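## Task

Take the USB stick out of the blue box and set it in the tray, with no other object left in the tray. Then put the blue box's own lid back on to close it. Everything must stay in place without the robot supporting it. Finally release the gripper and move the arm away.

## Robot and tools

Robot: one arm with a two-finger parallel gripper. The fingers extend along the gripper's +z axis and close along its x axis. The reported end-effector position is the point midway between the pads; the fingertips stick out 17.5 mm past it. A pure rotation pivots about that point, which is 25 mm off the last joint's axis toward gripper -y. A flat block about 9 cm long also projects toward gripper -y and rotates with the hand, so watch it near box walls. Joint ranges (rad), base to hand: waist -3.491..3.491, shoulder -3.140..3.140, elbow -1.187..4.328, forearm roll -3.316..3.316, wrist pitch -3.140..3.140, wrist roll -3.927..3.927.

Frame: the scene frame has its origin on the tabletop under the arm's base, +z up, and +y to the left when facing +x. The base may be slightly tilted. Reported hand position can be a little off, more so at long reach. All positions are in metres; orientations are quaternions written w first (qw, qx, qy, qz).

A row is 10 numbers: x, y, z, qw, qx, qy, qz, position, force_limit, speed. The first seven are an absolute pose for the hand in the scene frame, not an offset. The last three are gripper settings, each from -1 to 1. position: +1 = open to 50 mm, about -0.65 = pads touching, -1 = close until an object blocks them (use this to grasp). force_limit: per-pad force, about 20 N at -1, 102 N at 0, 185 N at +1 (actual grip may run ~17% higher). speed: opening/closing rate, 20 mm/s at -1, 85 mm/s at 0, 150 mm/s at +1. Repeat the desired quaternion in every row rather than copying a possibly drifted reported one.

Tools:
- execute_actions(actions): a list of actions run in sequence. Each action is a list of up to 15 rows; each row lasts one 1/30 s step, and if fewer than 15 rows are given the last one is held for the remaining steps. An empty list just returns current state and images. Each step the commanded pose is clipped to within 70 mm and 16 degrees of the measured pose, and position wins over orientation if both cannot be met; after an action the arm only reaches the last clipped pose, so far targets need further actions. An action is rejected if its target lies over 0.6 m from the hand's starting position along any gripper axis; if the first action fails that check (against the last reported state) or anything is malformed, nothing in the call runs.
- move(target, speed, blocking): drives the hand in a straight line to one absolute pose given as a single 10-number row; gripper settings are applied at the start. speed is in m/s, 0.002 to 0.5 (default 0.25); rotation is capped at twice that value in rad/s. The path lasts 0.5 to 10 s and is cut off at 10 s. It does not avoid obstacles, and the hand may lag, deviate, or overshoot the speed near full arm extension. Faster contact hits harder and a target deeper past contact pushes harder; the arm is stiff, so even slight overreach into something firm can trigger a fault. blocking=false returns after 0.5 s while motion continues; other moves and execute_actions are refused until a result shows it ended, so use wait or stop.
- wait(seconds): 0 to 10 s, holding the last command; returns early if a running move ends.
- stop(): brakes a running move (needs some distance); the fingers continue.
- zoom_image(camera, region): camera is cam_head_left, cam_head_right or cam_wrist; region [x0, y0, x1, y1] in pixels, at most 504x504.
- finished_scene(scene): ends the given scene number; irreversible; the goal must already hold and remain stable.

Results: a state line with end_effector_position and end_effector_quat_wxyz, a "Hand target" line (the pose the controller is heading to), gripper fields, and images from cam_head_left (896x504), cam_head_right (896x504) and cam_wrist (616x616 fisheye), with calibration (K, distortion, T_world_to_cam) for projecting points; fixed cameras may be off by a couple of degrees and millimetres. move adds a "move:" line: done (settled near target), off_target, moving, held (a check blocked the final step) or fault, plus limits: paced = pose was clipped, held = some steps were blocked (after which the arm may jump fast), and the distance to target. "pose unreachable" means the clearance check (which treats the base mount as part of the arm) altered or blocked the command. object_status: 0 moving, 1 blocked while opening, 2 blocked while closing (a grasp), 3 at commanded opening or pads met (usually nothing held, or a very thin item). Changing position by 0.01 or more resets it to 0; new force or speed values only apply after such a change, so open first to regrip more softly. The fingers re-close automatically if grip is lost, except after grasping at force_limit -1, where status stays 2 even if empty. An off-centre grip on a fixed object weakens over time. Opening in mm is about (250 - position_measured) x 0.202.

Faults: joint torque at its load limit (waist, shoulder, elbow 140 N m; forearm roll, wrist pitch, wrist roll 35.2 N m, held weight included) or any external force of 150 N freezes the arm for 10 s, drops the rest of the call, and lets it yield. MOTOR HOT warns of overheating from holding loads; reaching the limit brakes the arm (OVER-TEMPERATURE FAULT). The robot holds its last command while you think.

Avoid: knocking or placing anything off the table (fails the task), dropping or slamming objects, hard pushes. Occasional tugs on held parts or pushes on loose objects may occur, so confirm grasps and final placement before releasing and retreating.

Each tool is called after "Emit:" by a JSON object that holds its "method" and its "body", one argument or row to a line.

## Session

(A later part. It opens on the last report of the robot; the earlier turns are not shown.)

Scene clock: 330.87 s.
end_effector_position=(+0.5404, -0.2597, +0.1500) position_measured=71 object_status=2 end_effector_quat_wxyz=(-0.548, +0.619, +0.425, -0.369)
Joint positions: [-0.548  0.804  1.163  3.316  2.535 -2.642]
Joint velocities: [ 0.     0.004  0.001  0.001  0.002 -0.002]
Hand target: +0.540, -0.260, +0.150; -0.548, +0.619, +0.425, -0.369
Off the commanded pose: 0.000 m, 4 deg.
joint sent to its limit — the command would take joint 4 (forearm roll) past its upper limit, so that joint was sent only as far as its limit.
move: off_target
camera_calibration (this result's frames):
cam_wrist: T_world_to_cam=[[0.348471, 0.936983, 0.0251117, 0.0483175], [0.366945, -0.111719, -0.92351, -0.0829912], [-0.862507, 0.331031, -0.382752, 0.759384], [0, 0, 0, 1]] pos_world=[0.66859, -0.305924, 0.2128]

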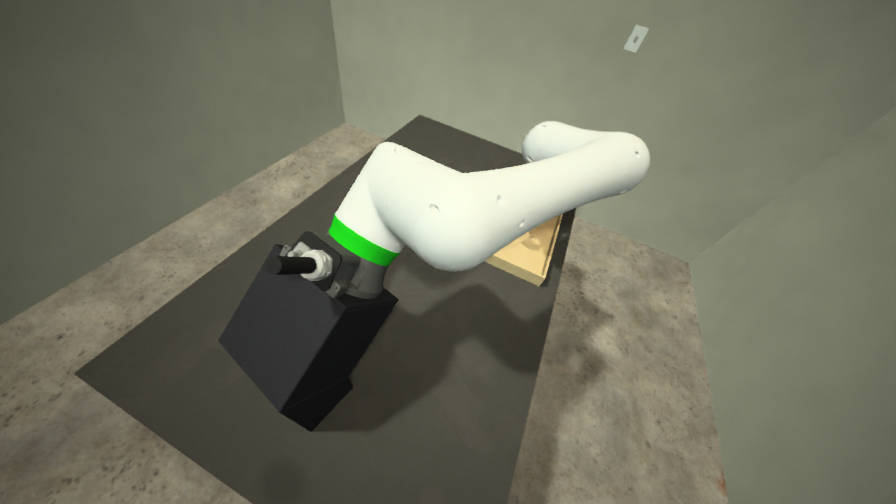

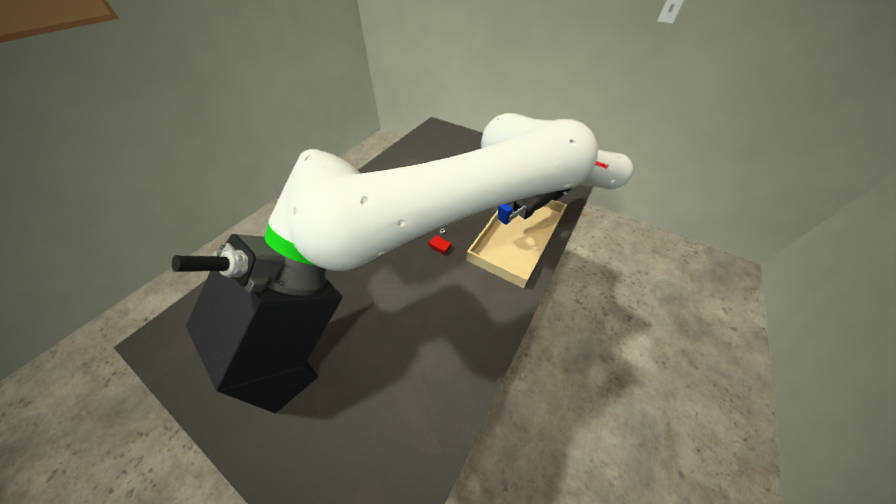

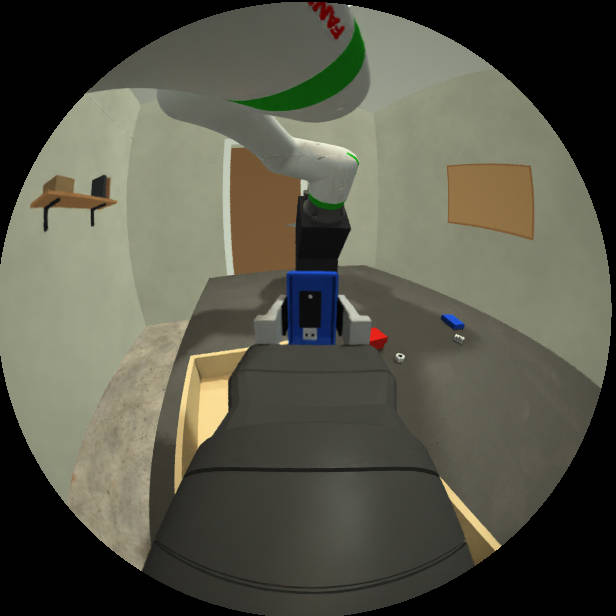

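Emit:
{"method": "move", "body": {
  "target": [0.62, -0.08, 0.10, 0, 0.8095, 0.5871, 0, -1, -0.5, 0],
  "speed": 0.4
}}

Scene clock: 445.57 s.
end_effector_position=(+0.6182, -0.0793, +0.0994) position_measured=71 object_status=2 end_effector_quat_wxyz=(-0.000, +0.809, +0.588, -0.000)
Joint positions: [-0.333 -0.321 -0.394  2.866  0.69  -2.869]
Joint velocities: [ 0.    -0.001 -0.001 -0.001 -0.001  0.001]
Hand target: +0.618, -0.079, +0.099; -0.000, +0.809, +0.588, -0.000
Off the commanded pose: 0.002 m, 0 deg.
move: done
camera_calibration (this result's frames):
cam_wrist: T_world_to_cam=[[0.291, 0.956582, -0.016428, -0.105329], [0.924617, -0.276782, 0.261679, -0.613818], [0.24577, -0.0913382, -0.965015, 0.0866346], [0, 0, 0, 1]] pos_world=[0.576905, -0.0612249, 0.242497]

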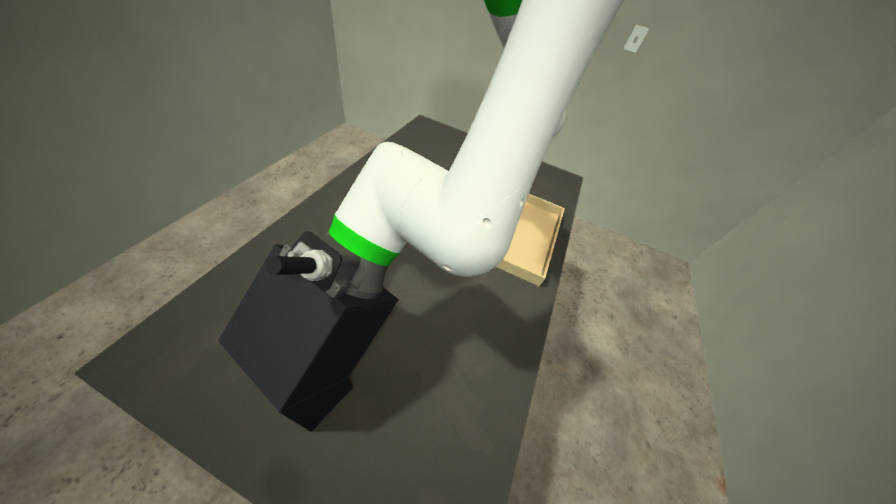

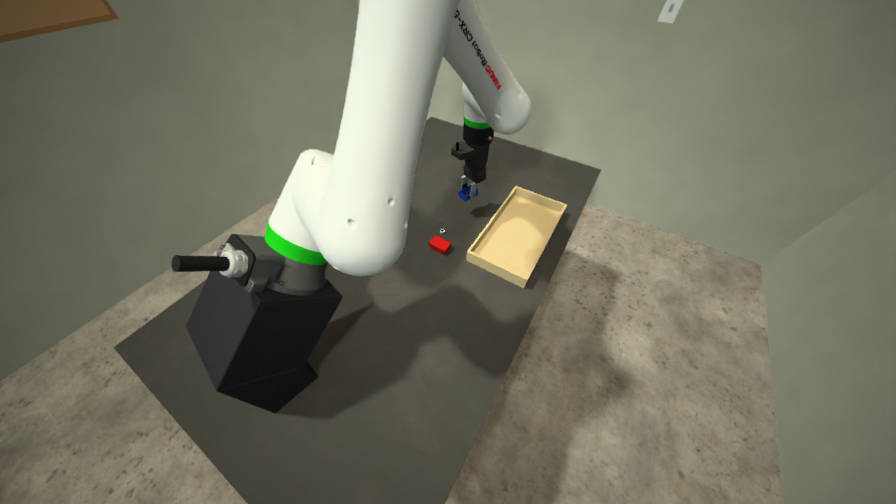

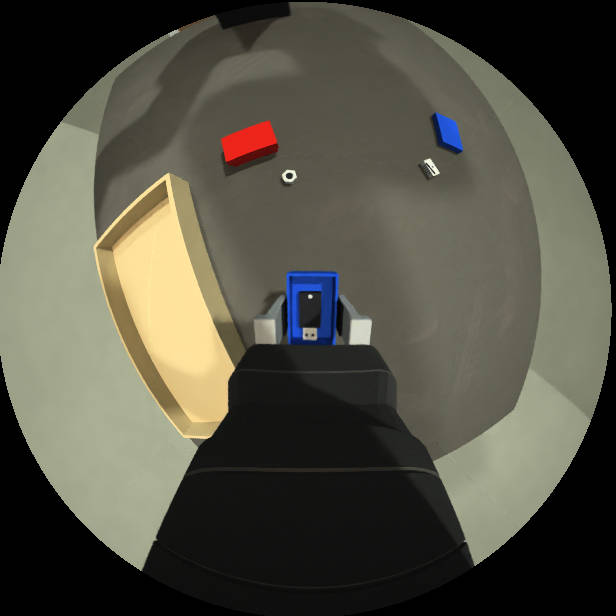

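Emit:
{"method": "move", "body": {
  "target": [0.62, -0.08, 0.0238, 0, 0.8095, 0.5871, 0, -1, -0.5, 0],
  "speed": 0.1
}}

Emit:
{"method": "move", "body": {
  "target": [0.62, -0.08, 0.0238, 0, 0.8095, 0.5871, 0, 1, -0.5, 0.5],
  "speed": 0.1
}}

Emit:
{"method": "move", "body": {
  "target": [0.62, -0.08, 0.032, -0.3098, 0.7479, 0.5424, -0.2247, 1, -0.5, 0.5],
  "speed": 0.25
}}

Scene clock: 451.27 s.
end_effector_position=(+0.6199, -0.0798, +0.0240) position_measured=71 object_status=2 end_effector_quat_wxyz=(+0.000, +0.809, +0.587, -0.000)
Joint positions: [-0.294 -0.158 -0.386  2.85   0.53  -2.858]
Joint velocities: [-0.     0.001  0.     0.     0.     0.   ]
Hand target: +0.620, -0.080, +0.024; +0.000, +0.809, +0.587, -0.000
Off the commanded pose: 0.000 m, 0 deg.
move: done
camera_calibration (this result's frames):
cam_wrist: T_world_to_cam=[[0.292145, 0.956229, -0.0166625, -0.107308], [0.924196, -0.277791, 0.262096, -0.595626], [0.245995, -0.0919694, -0.964898, 0.0132259], [0, 0, 0, 1]] pos_world=[0.578572, -0.0616319, 0.167085]

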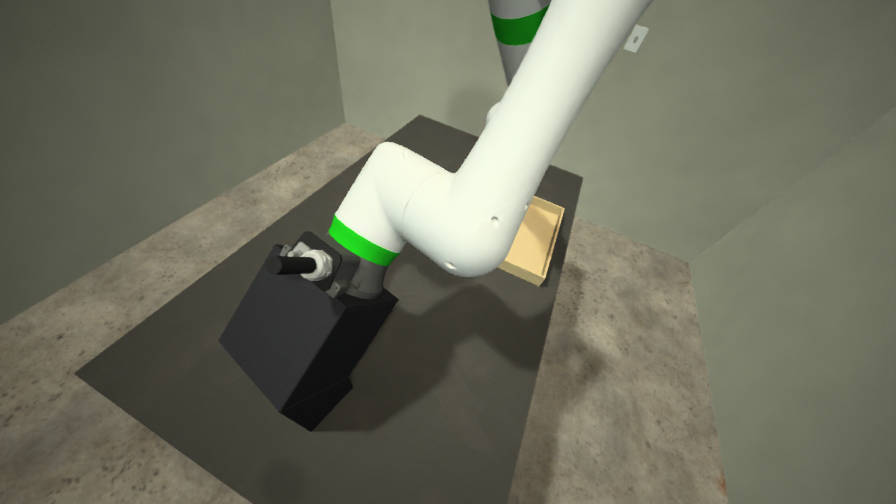

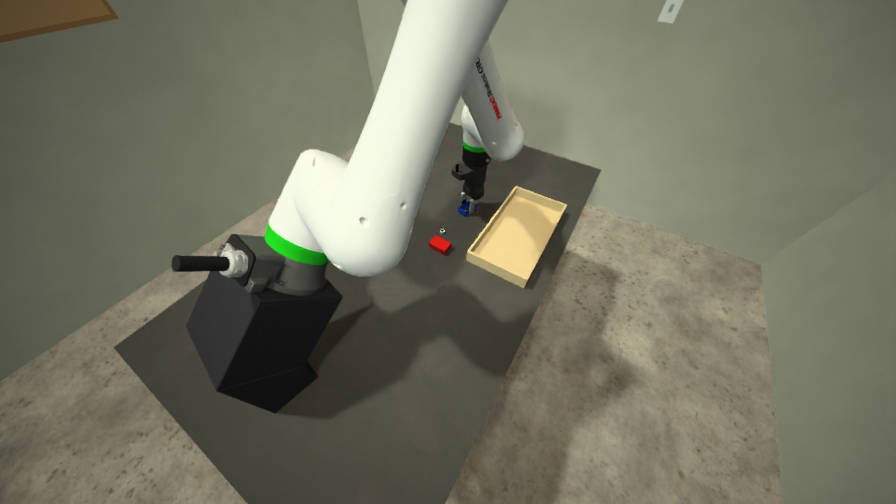

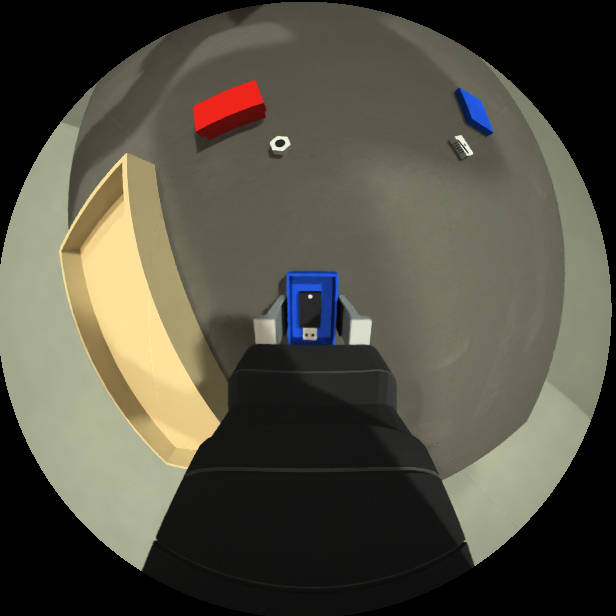

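Scene clock: 451.97 s.
end_effector_position=(+0.6200, -0.0800, +0.0238) position_measured=3 object_status=3 end_effector_quat_wxyz=(-0.000, +0.809, +0.587, +0.000)
Joint positions: [-0.295 -0.157 -0.386  2.85   0.53  -2.857]
Joint velocities: [-0.001 -0.002  0.    -0.     0.001  0.   ]
Hand target: +0.620, -0.080, +0.024; -0.000, +0.810, +0.587, +0.000
Off the commanded pose: 0.000 m, 0 deg.
move: done
camera_calibration (this result's frames):
cam_wrist: T_world_to_cam=[[0.292199, 0.956214, -0.0165408, -0.107233], [0.924184, -0.277878, 0.262046, -0.595719], [0.245976, -0.0918563, -0.964914, 0.0130547], [0, 0, 0, 1]] pos_world=[0.578676, -0.0618, 0.166929]

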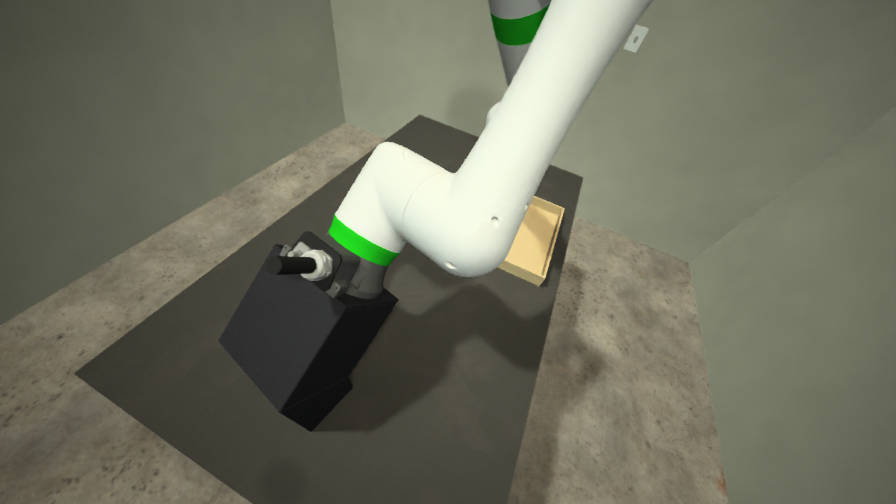

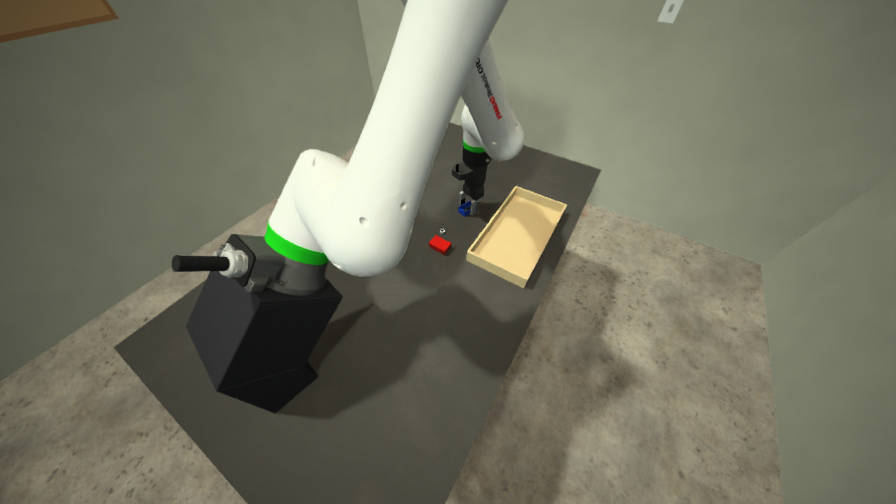

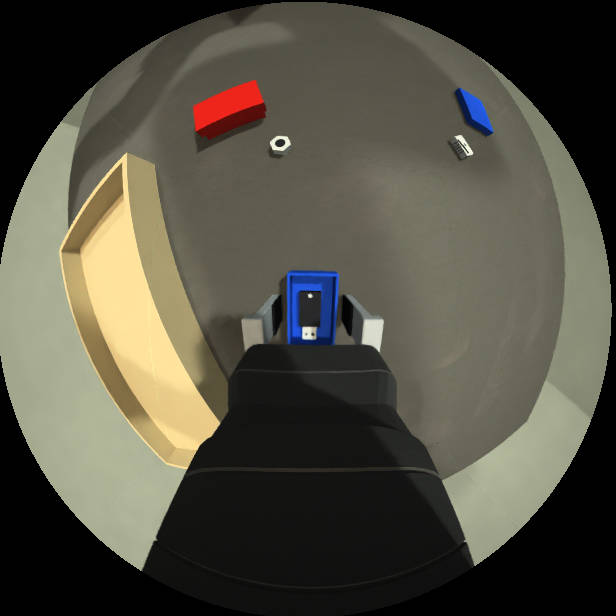

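Scene clock: 453.97 s.
end_effector_position=(+0.6207, -0.0803, +0.0327) position_measured=3 object_status=3 end_effector_quat_wxyz=(-0.310, +0.748, +0.542, -0.225)
Joint positions: [-0.266  0.428  0.562  3.061  1.66  -3.053]
Joint velocities: [ 0.001  0.     0.001  0.001 -0.     0.001]
Hand target: +0.621, -0.080, +0.033; -0.310, +0.748, +0.542, -0.225
Off the commanded pose: 0.001 m, 0 deg.
move: done
camera_calibration (this result's frames):
cam_wrist: T_world_to_cam=[[0.286433, 0.958099, 0.00133677, -0.10381], [0.831611, -0.247925, -0.496947, -0.514039], [-0.475793, 0.143454, -0.86778, 0.485175], [0, 0, 0, 1]] pos_world=[0.688058, -0.0975828, 0.165713]

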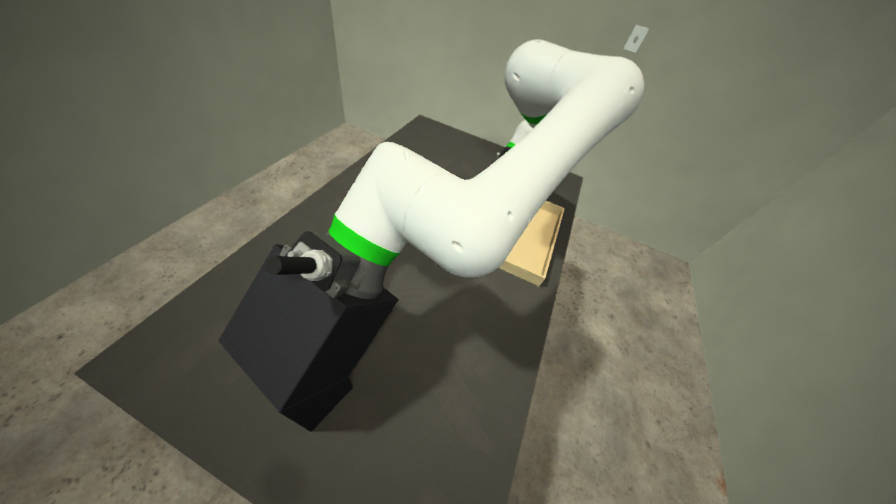

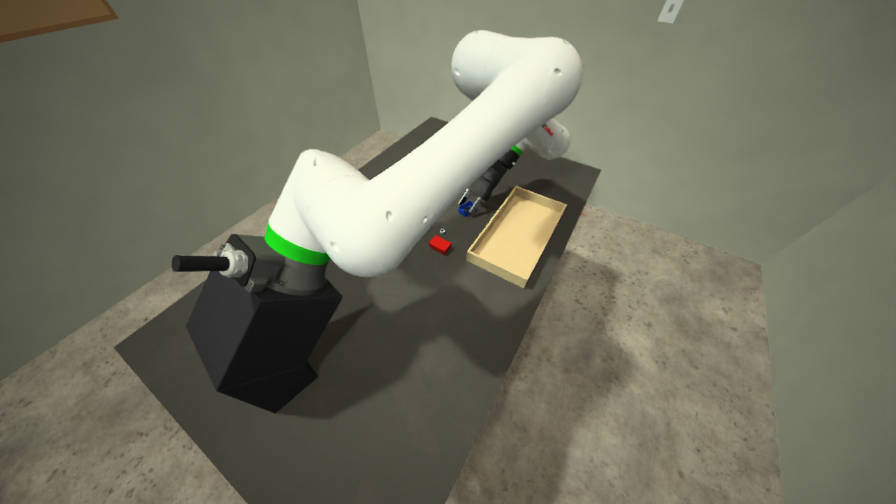

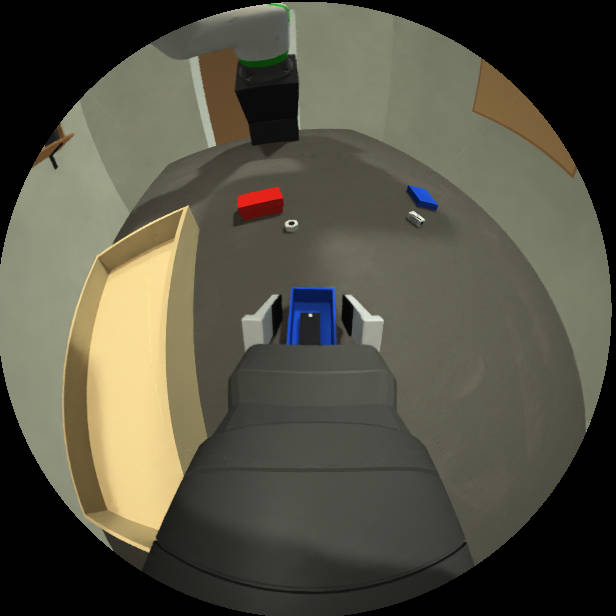

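Emit:
{"method": "move", "body": {
  "target": [0.62, -0.08, 0.0255, -0.3098, 0.7479, 0.5424, -0.2247, 1, -0.5, 0.5],
  "speed": 0.02
}}

Emit:
{"method": "zoom_image", "body": {
  "camera": "cam_head_right",
  "region": [420, 150, 540, 240]
}}

Scene clock: 467.93 s.
end_effector_position=(+0.6200, -0.0800, +0.0255) position_measured=3 object_status=3 end_effector_quat_wxyz=(-0.310, +0.748, +0.542, -0.225)
Joint positions: [-0.265  0.44   0.566  3.061  1.652 -3.053]
Joint velocities: [ 0.002 -0.001  0.     0.    -0.001 -0.001]
Hand target: +0.620, -0.080, +0.026; -0.310, +0.748, +0.542, -0.225
Off the commanded pose: 0.000 m, 0 deg.
move: done
camera_calibration (this result's frames):
cam_wrist: T_world_to_cam=[[0.28647, 0.958088, 0.00184317, -0.103954], [0.831675, -0.247716, -0.496944, -0.517033], [-0.475659, 0.143892, -0.867781, 0.478495], [0, 0, 0, 1]] pos_world=[0.687384, -0.0973317, 0.158484]

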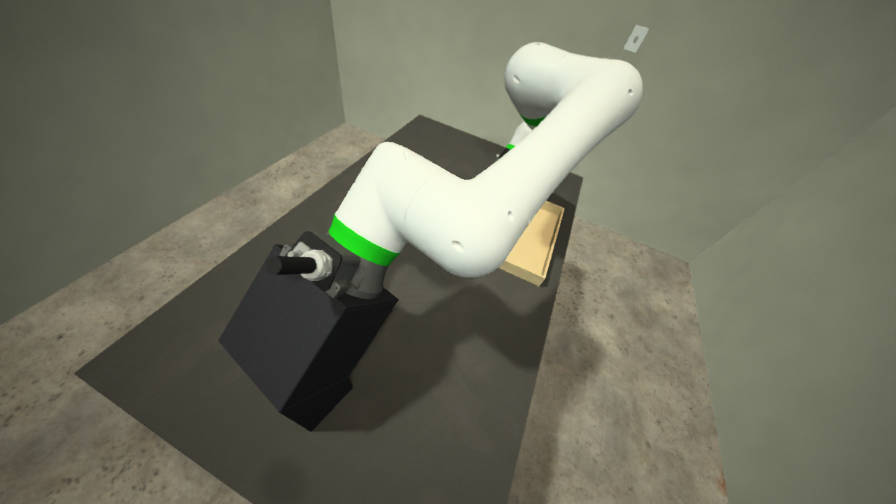

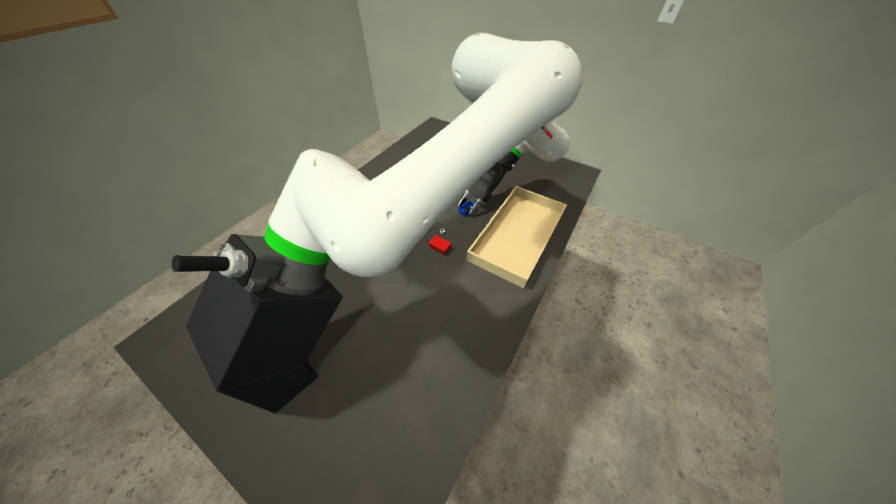

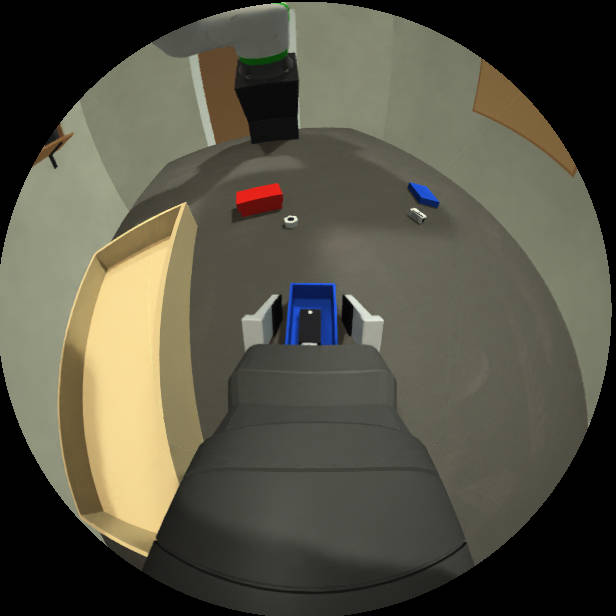

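Region (420, 150, 540, 240) of cam_head_right's 896x504 image, scaled by 4.200, with more detail than that image has; it fills the top 378 rows of this view, and the rest is white.

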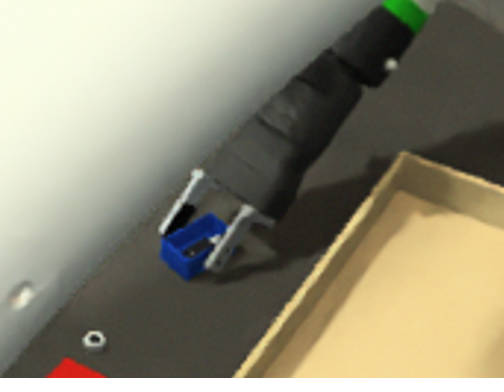

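Emit:
{"method": "execute_actions", "body": {
  "actions": [
    [[0.62, -0.08, 0.0255, -0.3098, 0.7479, 0.5424, -0.2247, -1, -0.3, 0]],
    [[0.62, -0.08, 0.0255, -0.3098, 0.7479, 0.5424, -0.2247, -1, -0.3, 0]]
  ]
}}

Emit:
{"method": "move", "body": {
  "target": [0.62, -0.08, 0.11, -0.3098, 0.7479, 0.5424, -0.2247, -1, -0.3, 0],
  "speed": 0.15
}}

Scene clock: 473.27 s.
end_effector_position=(+0.6200, -0.0800, +0.0255) position_measured=72 object_status=2 end_effector_quat_wxyz=(-0.310, +0.748, +0.542, -0.225)
Joint positions: [-0.265  0.44   0.566  3.061  1.652 -3.053]
Joint velocities: [-0.001 -0.001 -0.     0.001  0.001 -0.001]
Hand target: +0.620, -0.080, +0.025; -0.310, +0.748, +0.542, -0.225
Off the commanded pose: 0.000 m, 0 deg.
camera_calibration (this result's frames):
cam_wrist: T_world_to_cam=[[0.28646, 0.95809, 0.00183332, -0.103941], [0.831683, -0.247714, -0.496932, -0.517055], [-0.475652, 0.143876, -0.867787, 0.478478], [0, 0, 0, 1]] pos_world=[0.68739, -0.0973381, 0.158467]

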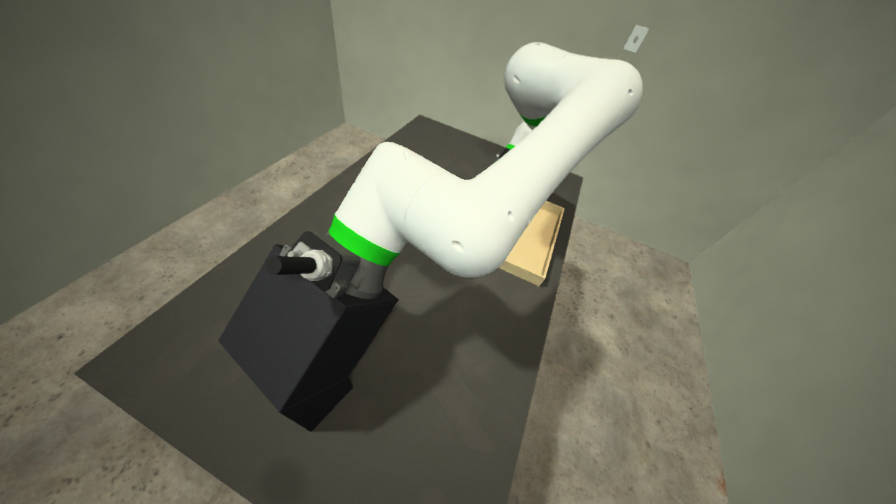

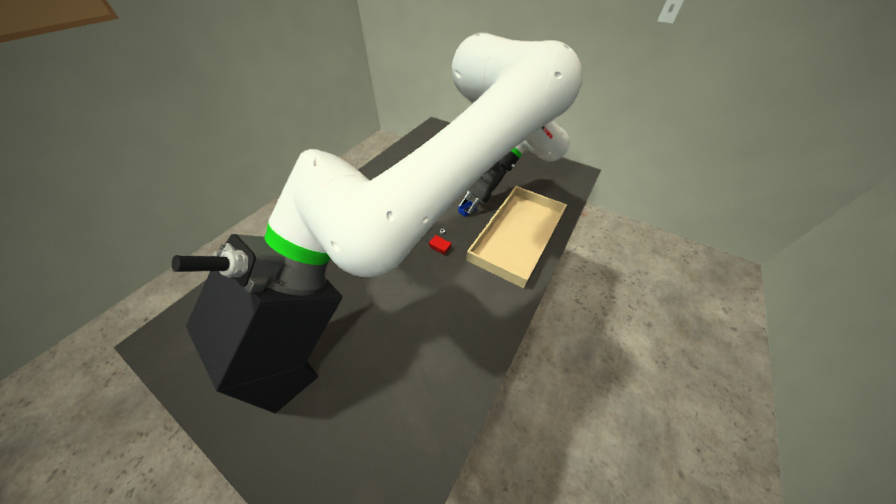

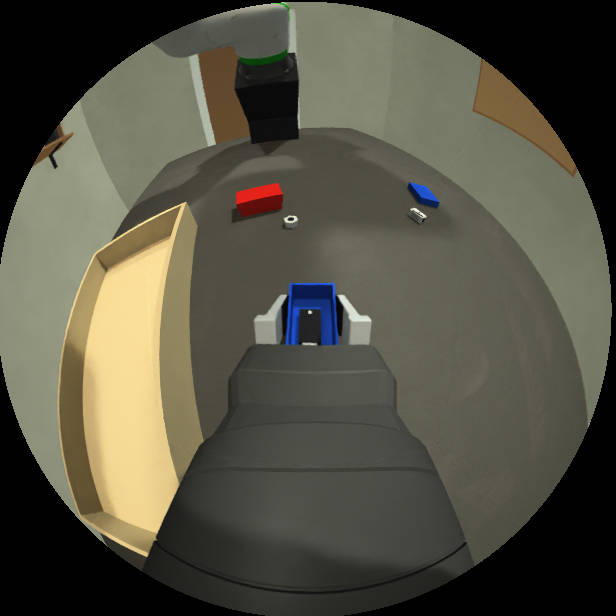

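Scene clock: 474.17 s.
end_effector_position=(+0.6201, -0.0802, +0.1099) position_measured=72 object_status=2 end_effector_quat_wxyz=(-0.310, +0.748, +0.542, -0.225)
Joint positions: [-0.284  0.289  0.496  3.059  1.734 -3.04 ]
Joint velocities: [-0.001 -0.     0.    -0.001 -0.    -0.   ]
Hand target: +0.620, -0.080, +0.110; -0.310, +0.748, +0.542, -0.225
Off the commanded pose: 0.000 m, 0 deg.
move: done
camera_calibration (this result's frames):
cam_wrist: T_world_to_cam=[[0.28657, 0.958057, 0.00195673, -0.104042], [0.831608, -0.247732, -0.497048, -0.475143], [-0.475716, 0.144066, -0.867721, 0.551817], [0, 0, 0, 1]] pos_world=[0.687456, -0.0975285, 0.242858]

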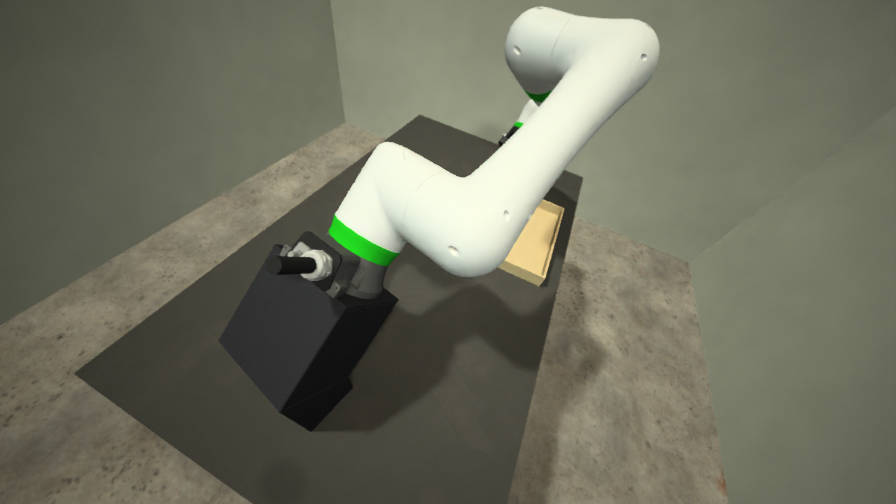

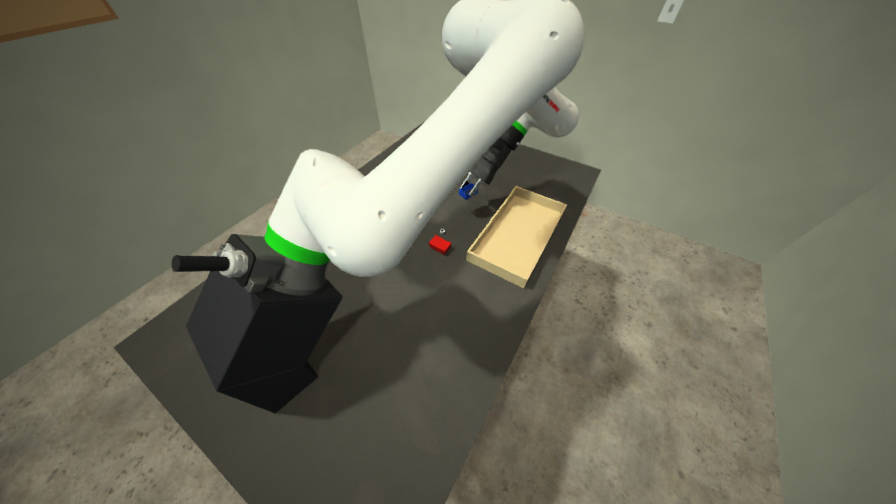

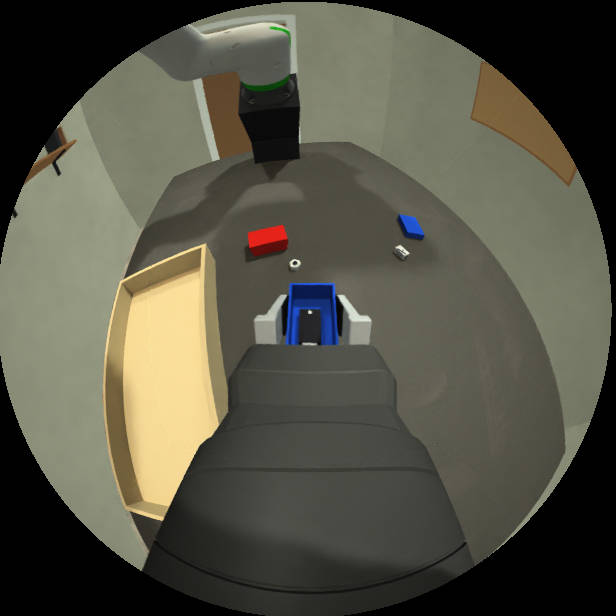

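Emit:
{"method": "move", "body": {
  "target": [0.55, -0.27, 0.12, -0.2411, 0.8628, 0.3303, -0.2972, -1, -0.3, 0],
  "speed": 0.25
}}

Scene clock: 485.30 s.
end_effector_position=(+0.5505, -0.2697, +0.1196) position_measured=72 object_status=2 end_effector_quat_wxyz=(-0.242, +0.863, +0.330, -0.296)
Joint positions: [-0.676  0.283  0.448  3.047  1.727 -3.172]
Joint velocities: [-0.002  0.     0.     0.     0.     0.001]
Hand target: +0.550, -0.270, +0.120; -0.242, +0.863, +0.330, -0.296
Off the commanded pose: 0.001 m, 0 deg.
move: done
camera_calibration (this result's frames):
cam_wrist: T_world_to_cam=[[0.586926, 0.72912, -0.351997, -0.0873011], [0.601167, -0.683673, -0.413751, -0.460137], [-0.542325, 0.0312321, -0.839588, 0.557339], [0, 0, 0, 1]] pos_world=[0.630117, -0.268337, 0.246824]

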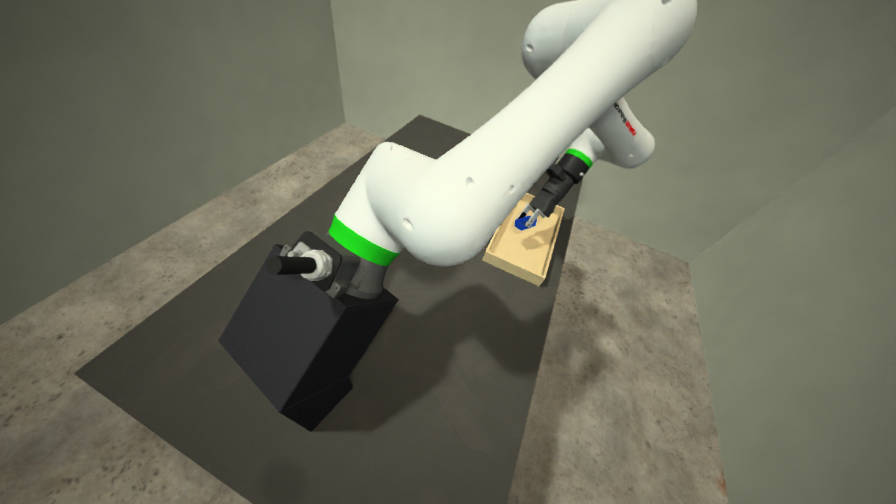

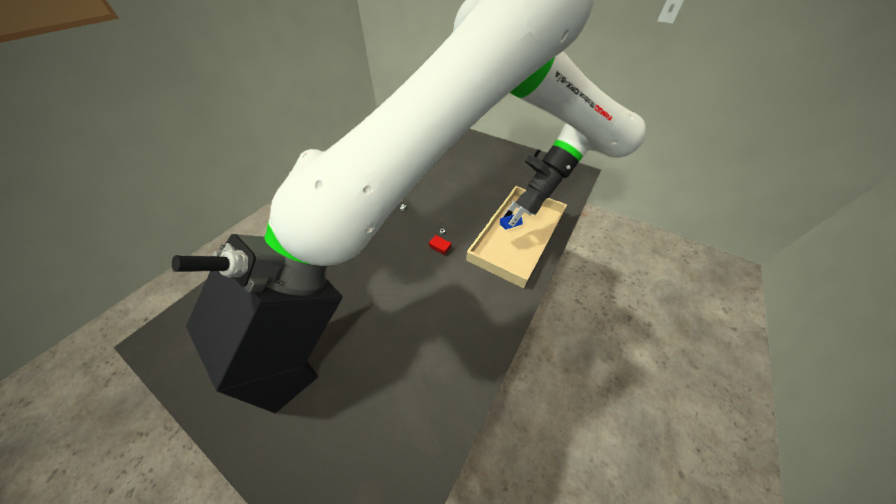

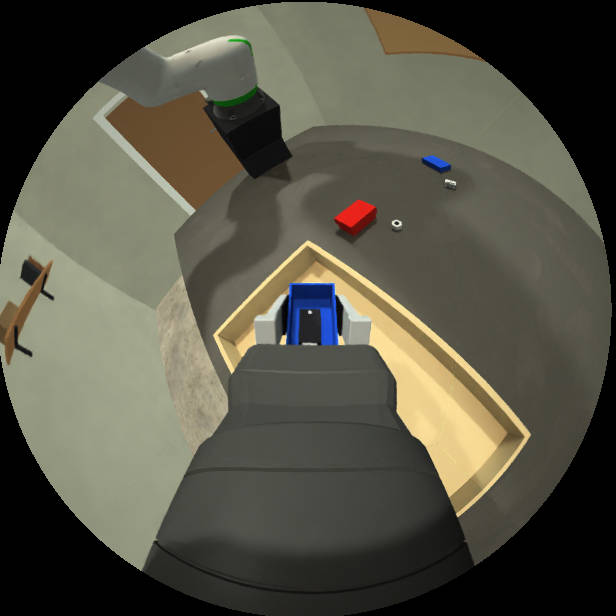

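Emit:
{"method": "move", "body": {
  "target": [0.55, -0.27, 0.12, -0.3780, 0.1453, 0.9124, 0.0602, -1, -0.3, 0],
  "speed": 0.5
}}

Emit:
{"method": "move", "body": {
  "target": [0.55, -0.27, 0.11, -0.2247, -0.5424, 0.7479, 0.3098, -1, -0.3, 0],
  "speed": 0.5
}}

Scene clock: 500.13 s.
end_effector_position=(+0.5498, -0.2700, +0.1199) position_measured=72 object_status=2 end_effector_quat_wxyz=(-0.378, +0.145, +0.912, +0.060)
Joint positions: [-0.632  0.201  0.352  3.05   1.708 -1.12 ]
Joint velocities: [ 0.001  0.001 -0.     0.     0.001 -0.   ]
Hand target: +0.550, -0.270, +0.120; -0.378, +0.145, +0.912, +0.060
Off the commanded pose: 0.000 m, 0 deg.
move: done
camera_calibration (this result's frames):
cam_wrist: T_world_to_cam=[[-0.688858, 0.204895, 0.695336, 0.347776], [0.460376, 0.864596, 0.201316, -0.0381001], [-0.559936, 0.458794, -0.689913, 0.664415], [0, 0, 0, 1]] pos_world=[0.629138, -0.343146, 0.224237]

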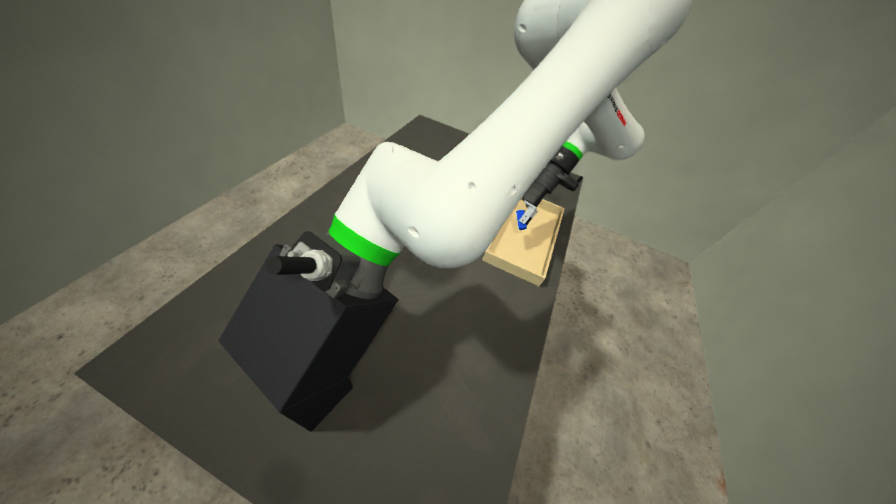

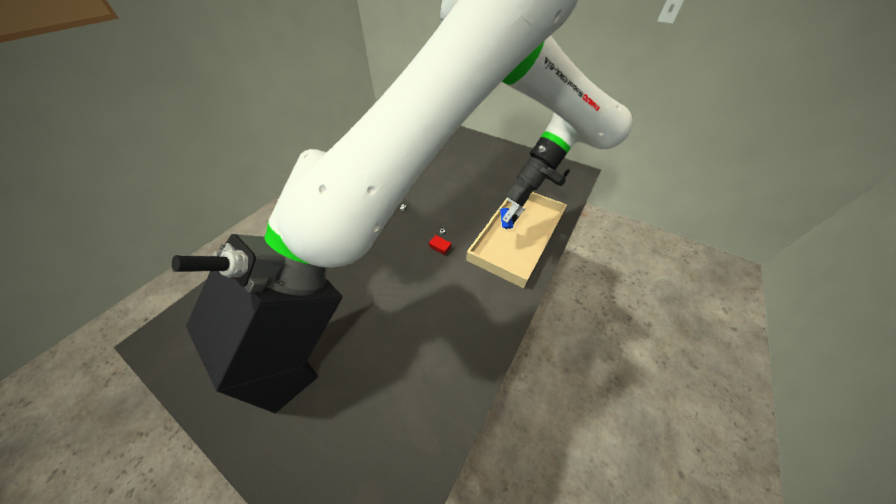

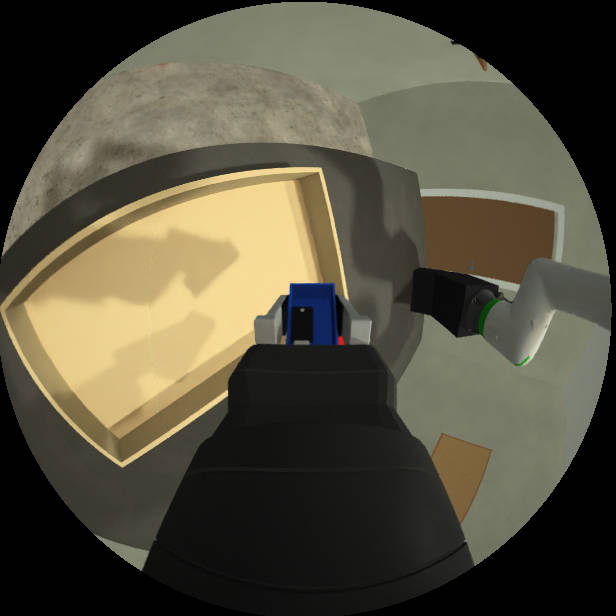

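Scene clock: 502.20 s.
end_effector_position=(+0.5500, -0.2699, +0.1100) position_measured=72 object_status=2 end_effector_quat_wxyz=(-0.225, -0.542, +0.748, +0.310)
Joint positions: [-0.691  0.167  0.289  3.049  1.684  0.512]
Joint velocities: [-0.     0.001 -0.     0.    -0.     0.001]
Hand target: +0.550, -0.270, +0.110; -0.225, -0.542, +0.748, +0.310
Off the commanded pose: 0.000 m, 0 deg.
move: done
camera_calibration (this result's frames):
cam_wrist: T_world_to_cam=[[-0.308923, -0.950746, -0.0254469, -0.0868376], [-0.479558, 0.132604, 0.867433, 0.209911], [-0.821335, 0.280174, -0.496903, 0.731958], [0, 0, 0, 1]] pos_world=[0.675021, -0.315471, 0.179419]

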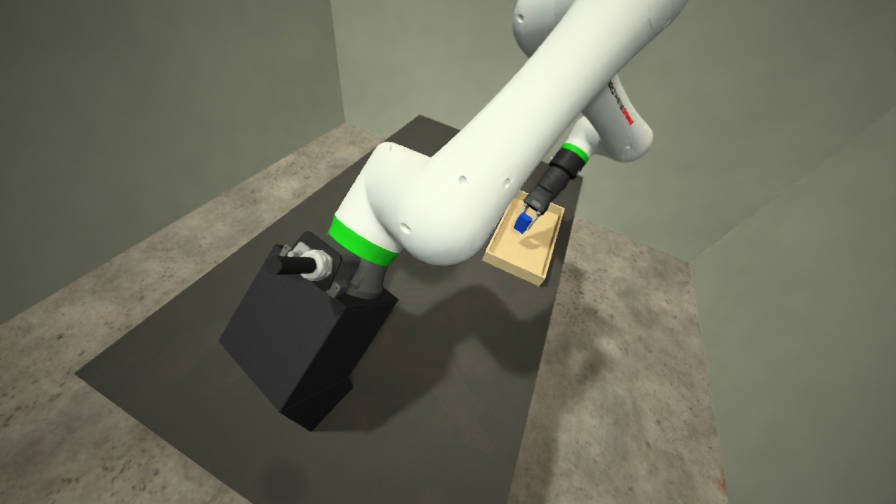

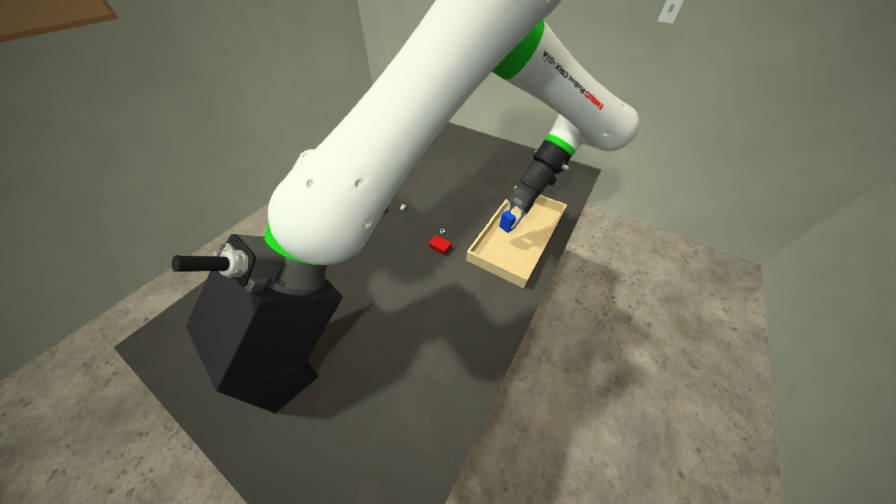

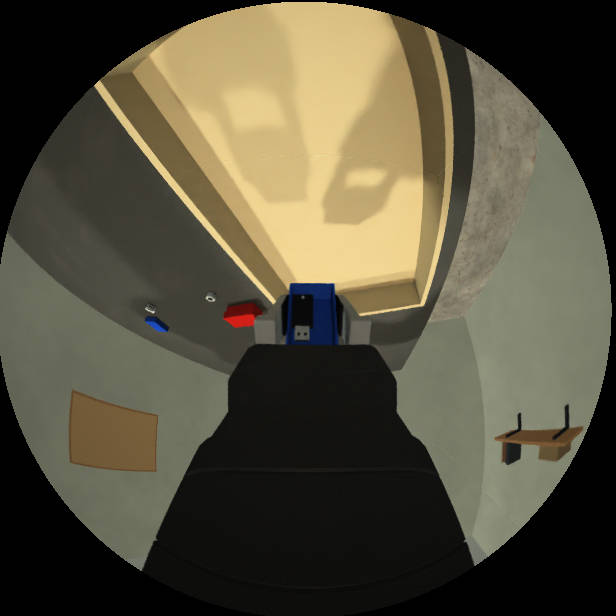

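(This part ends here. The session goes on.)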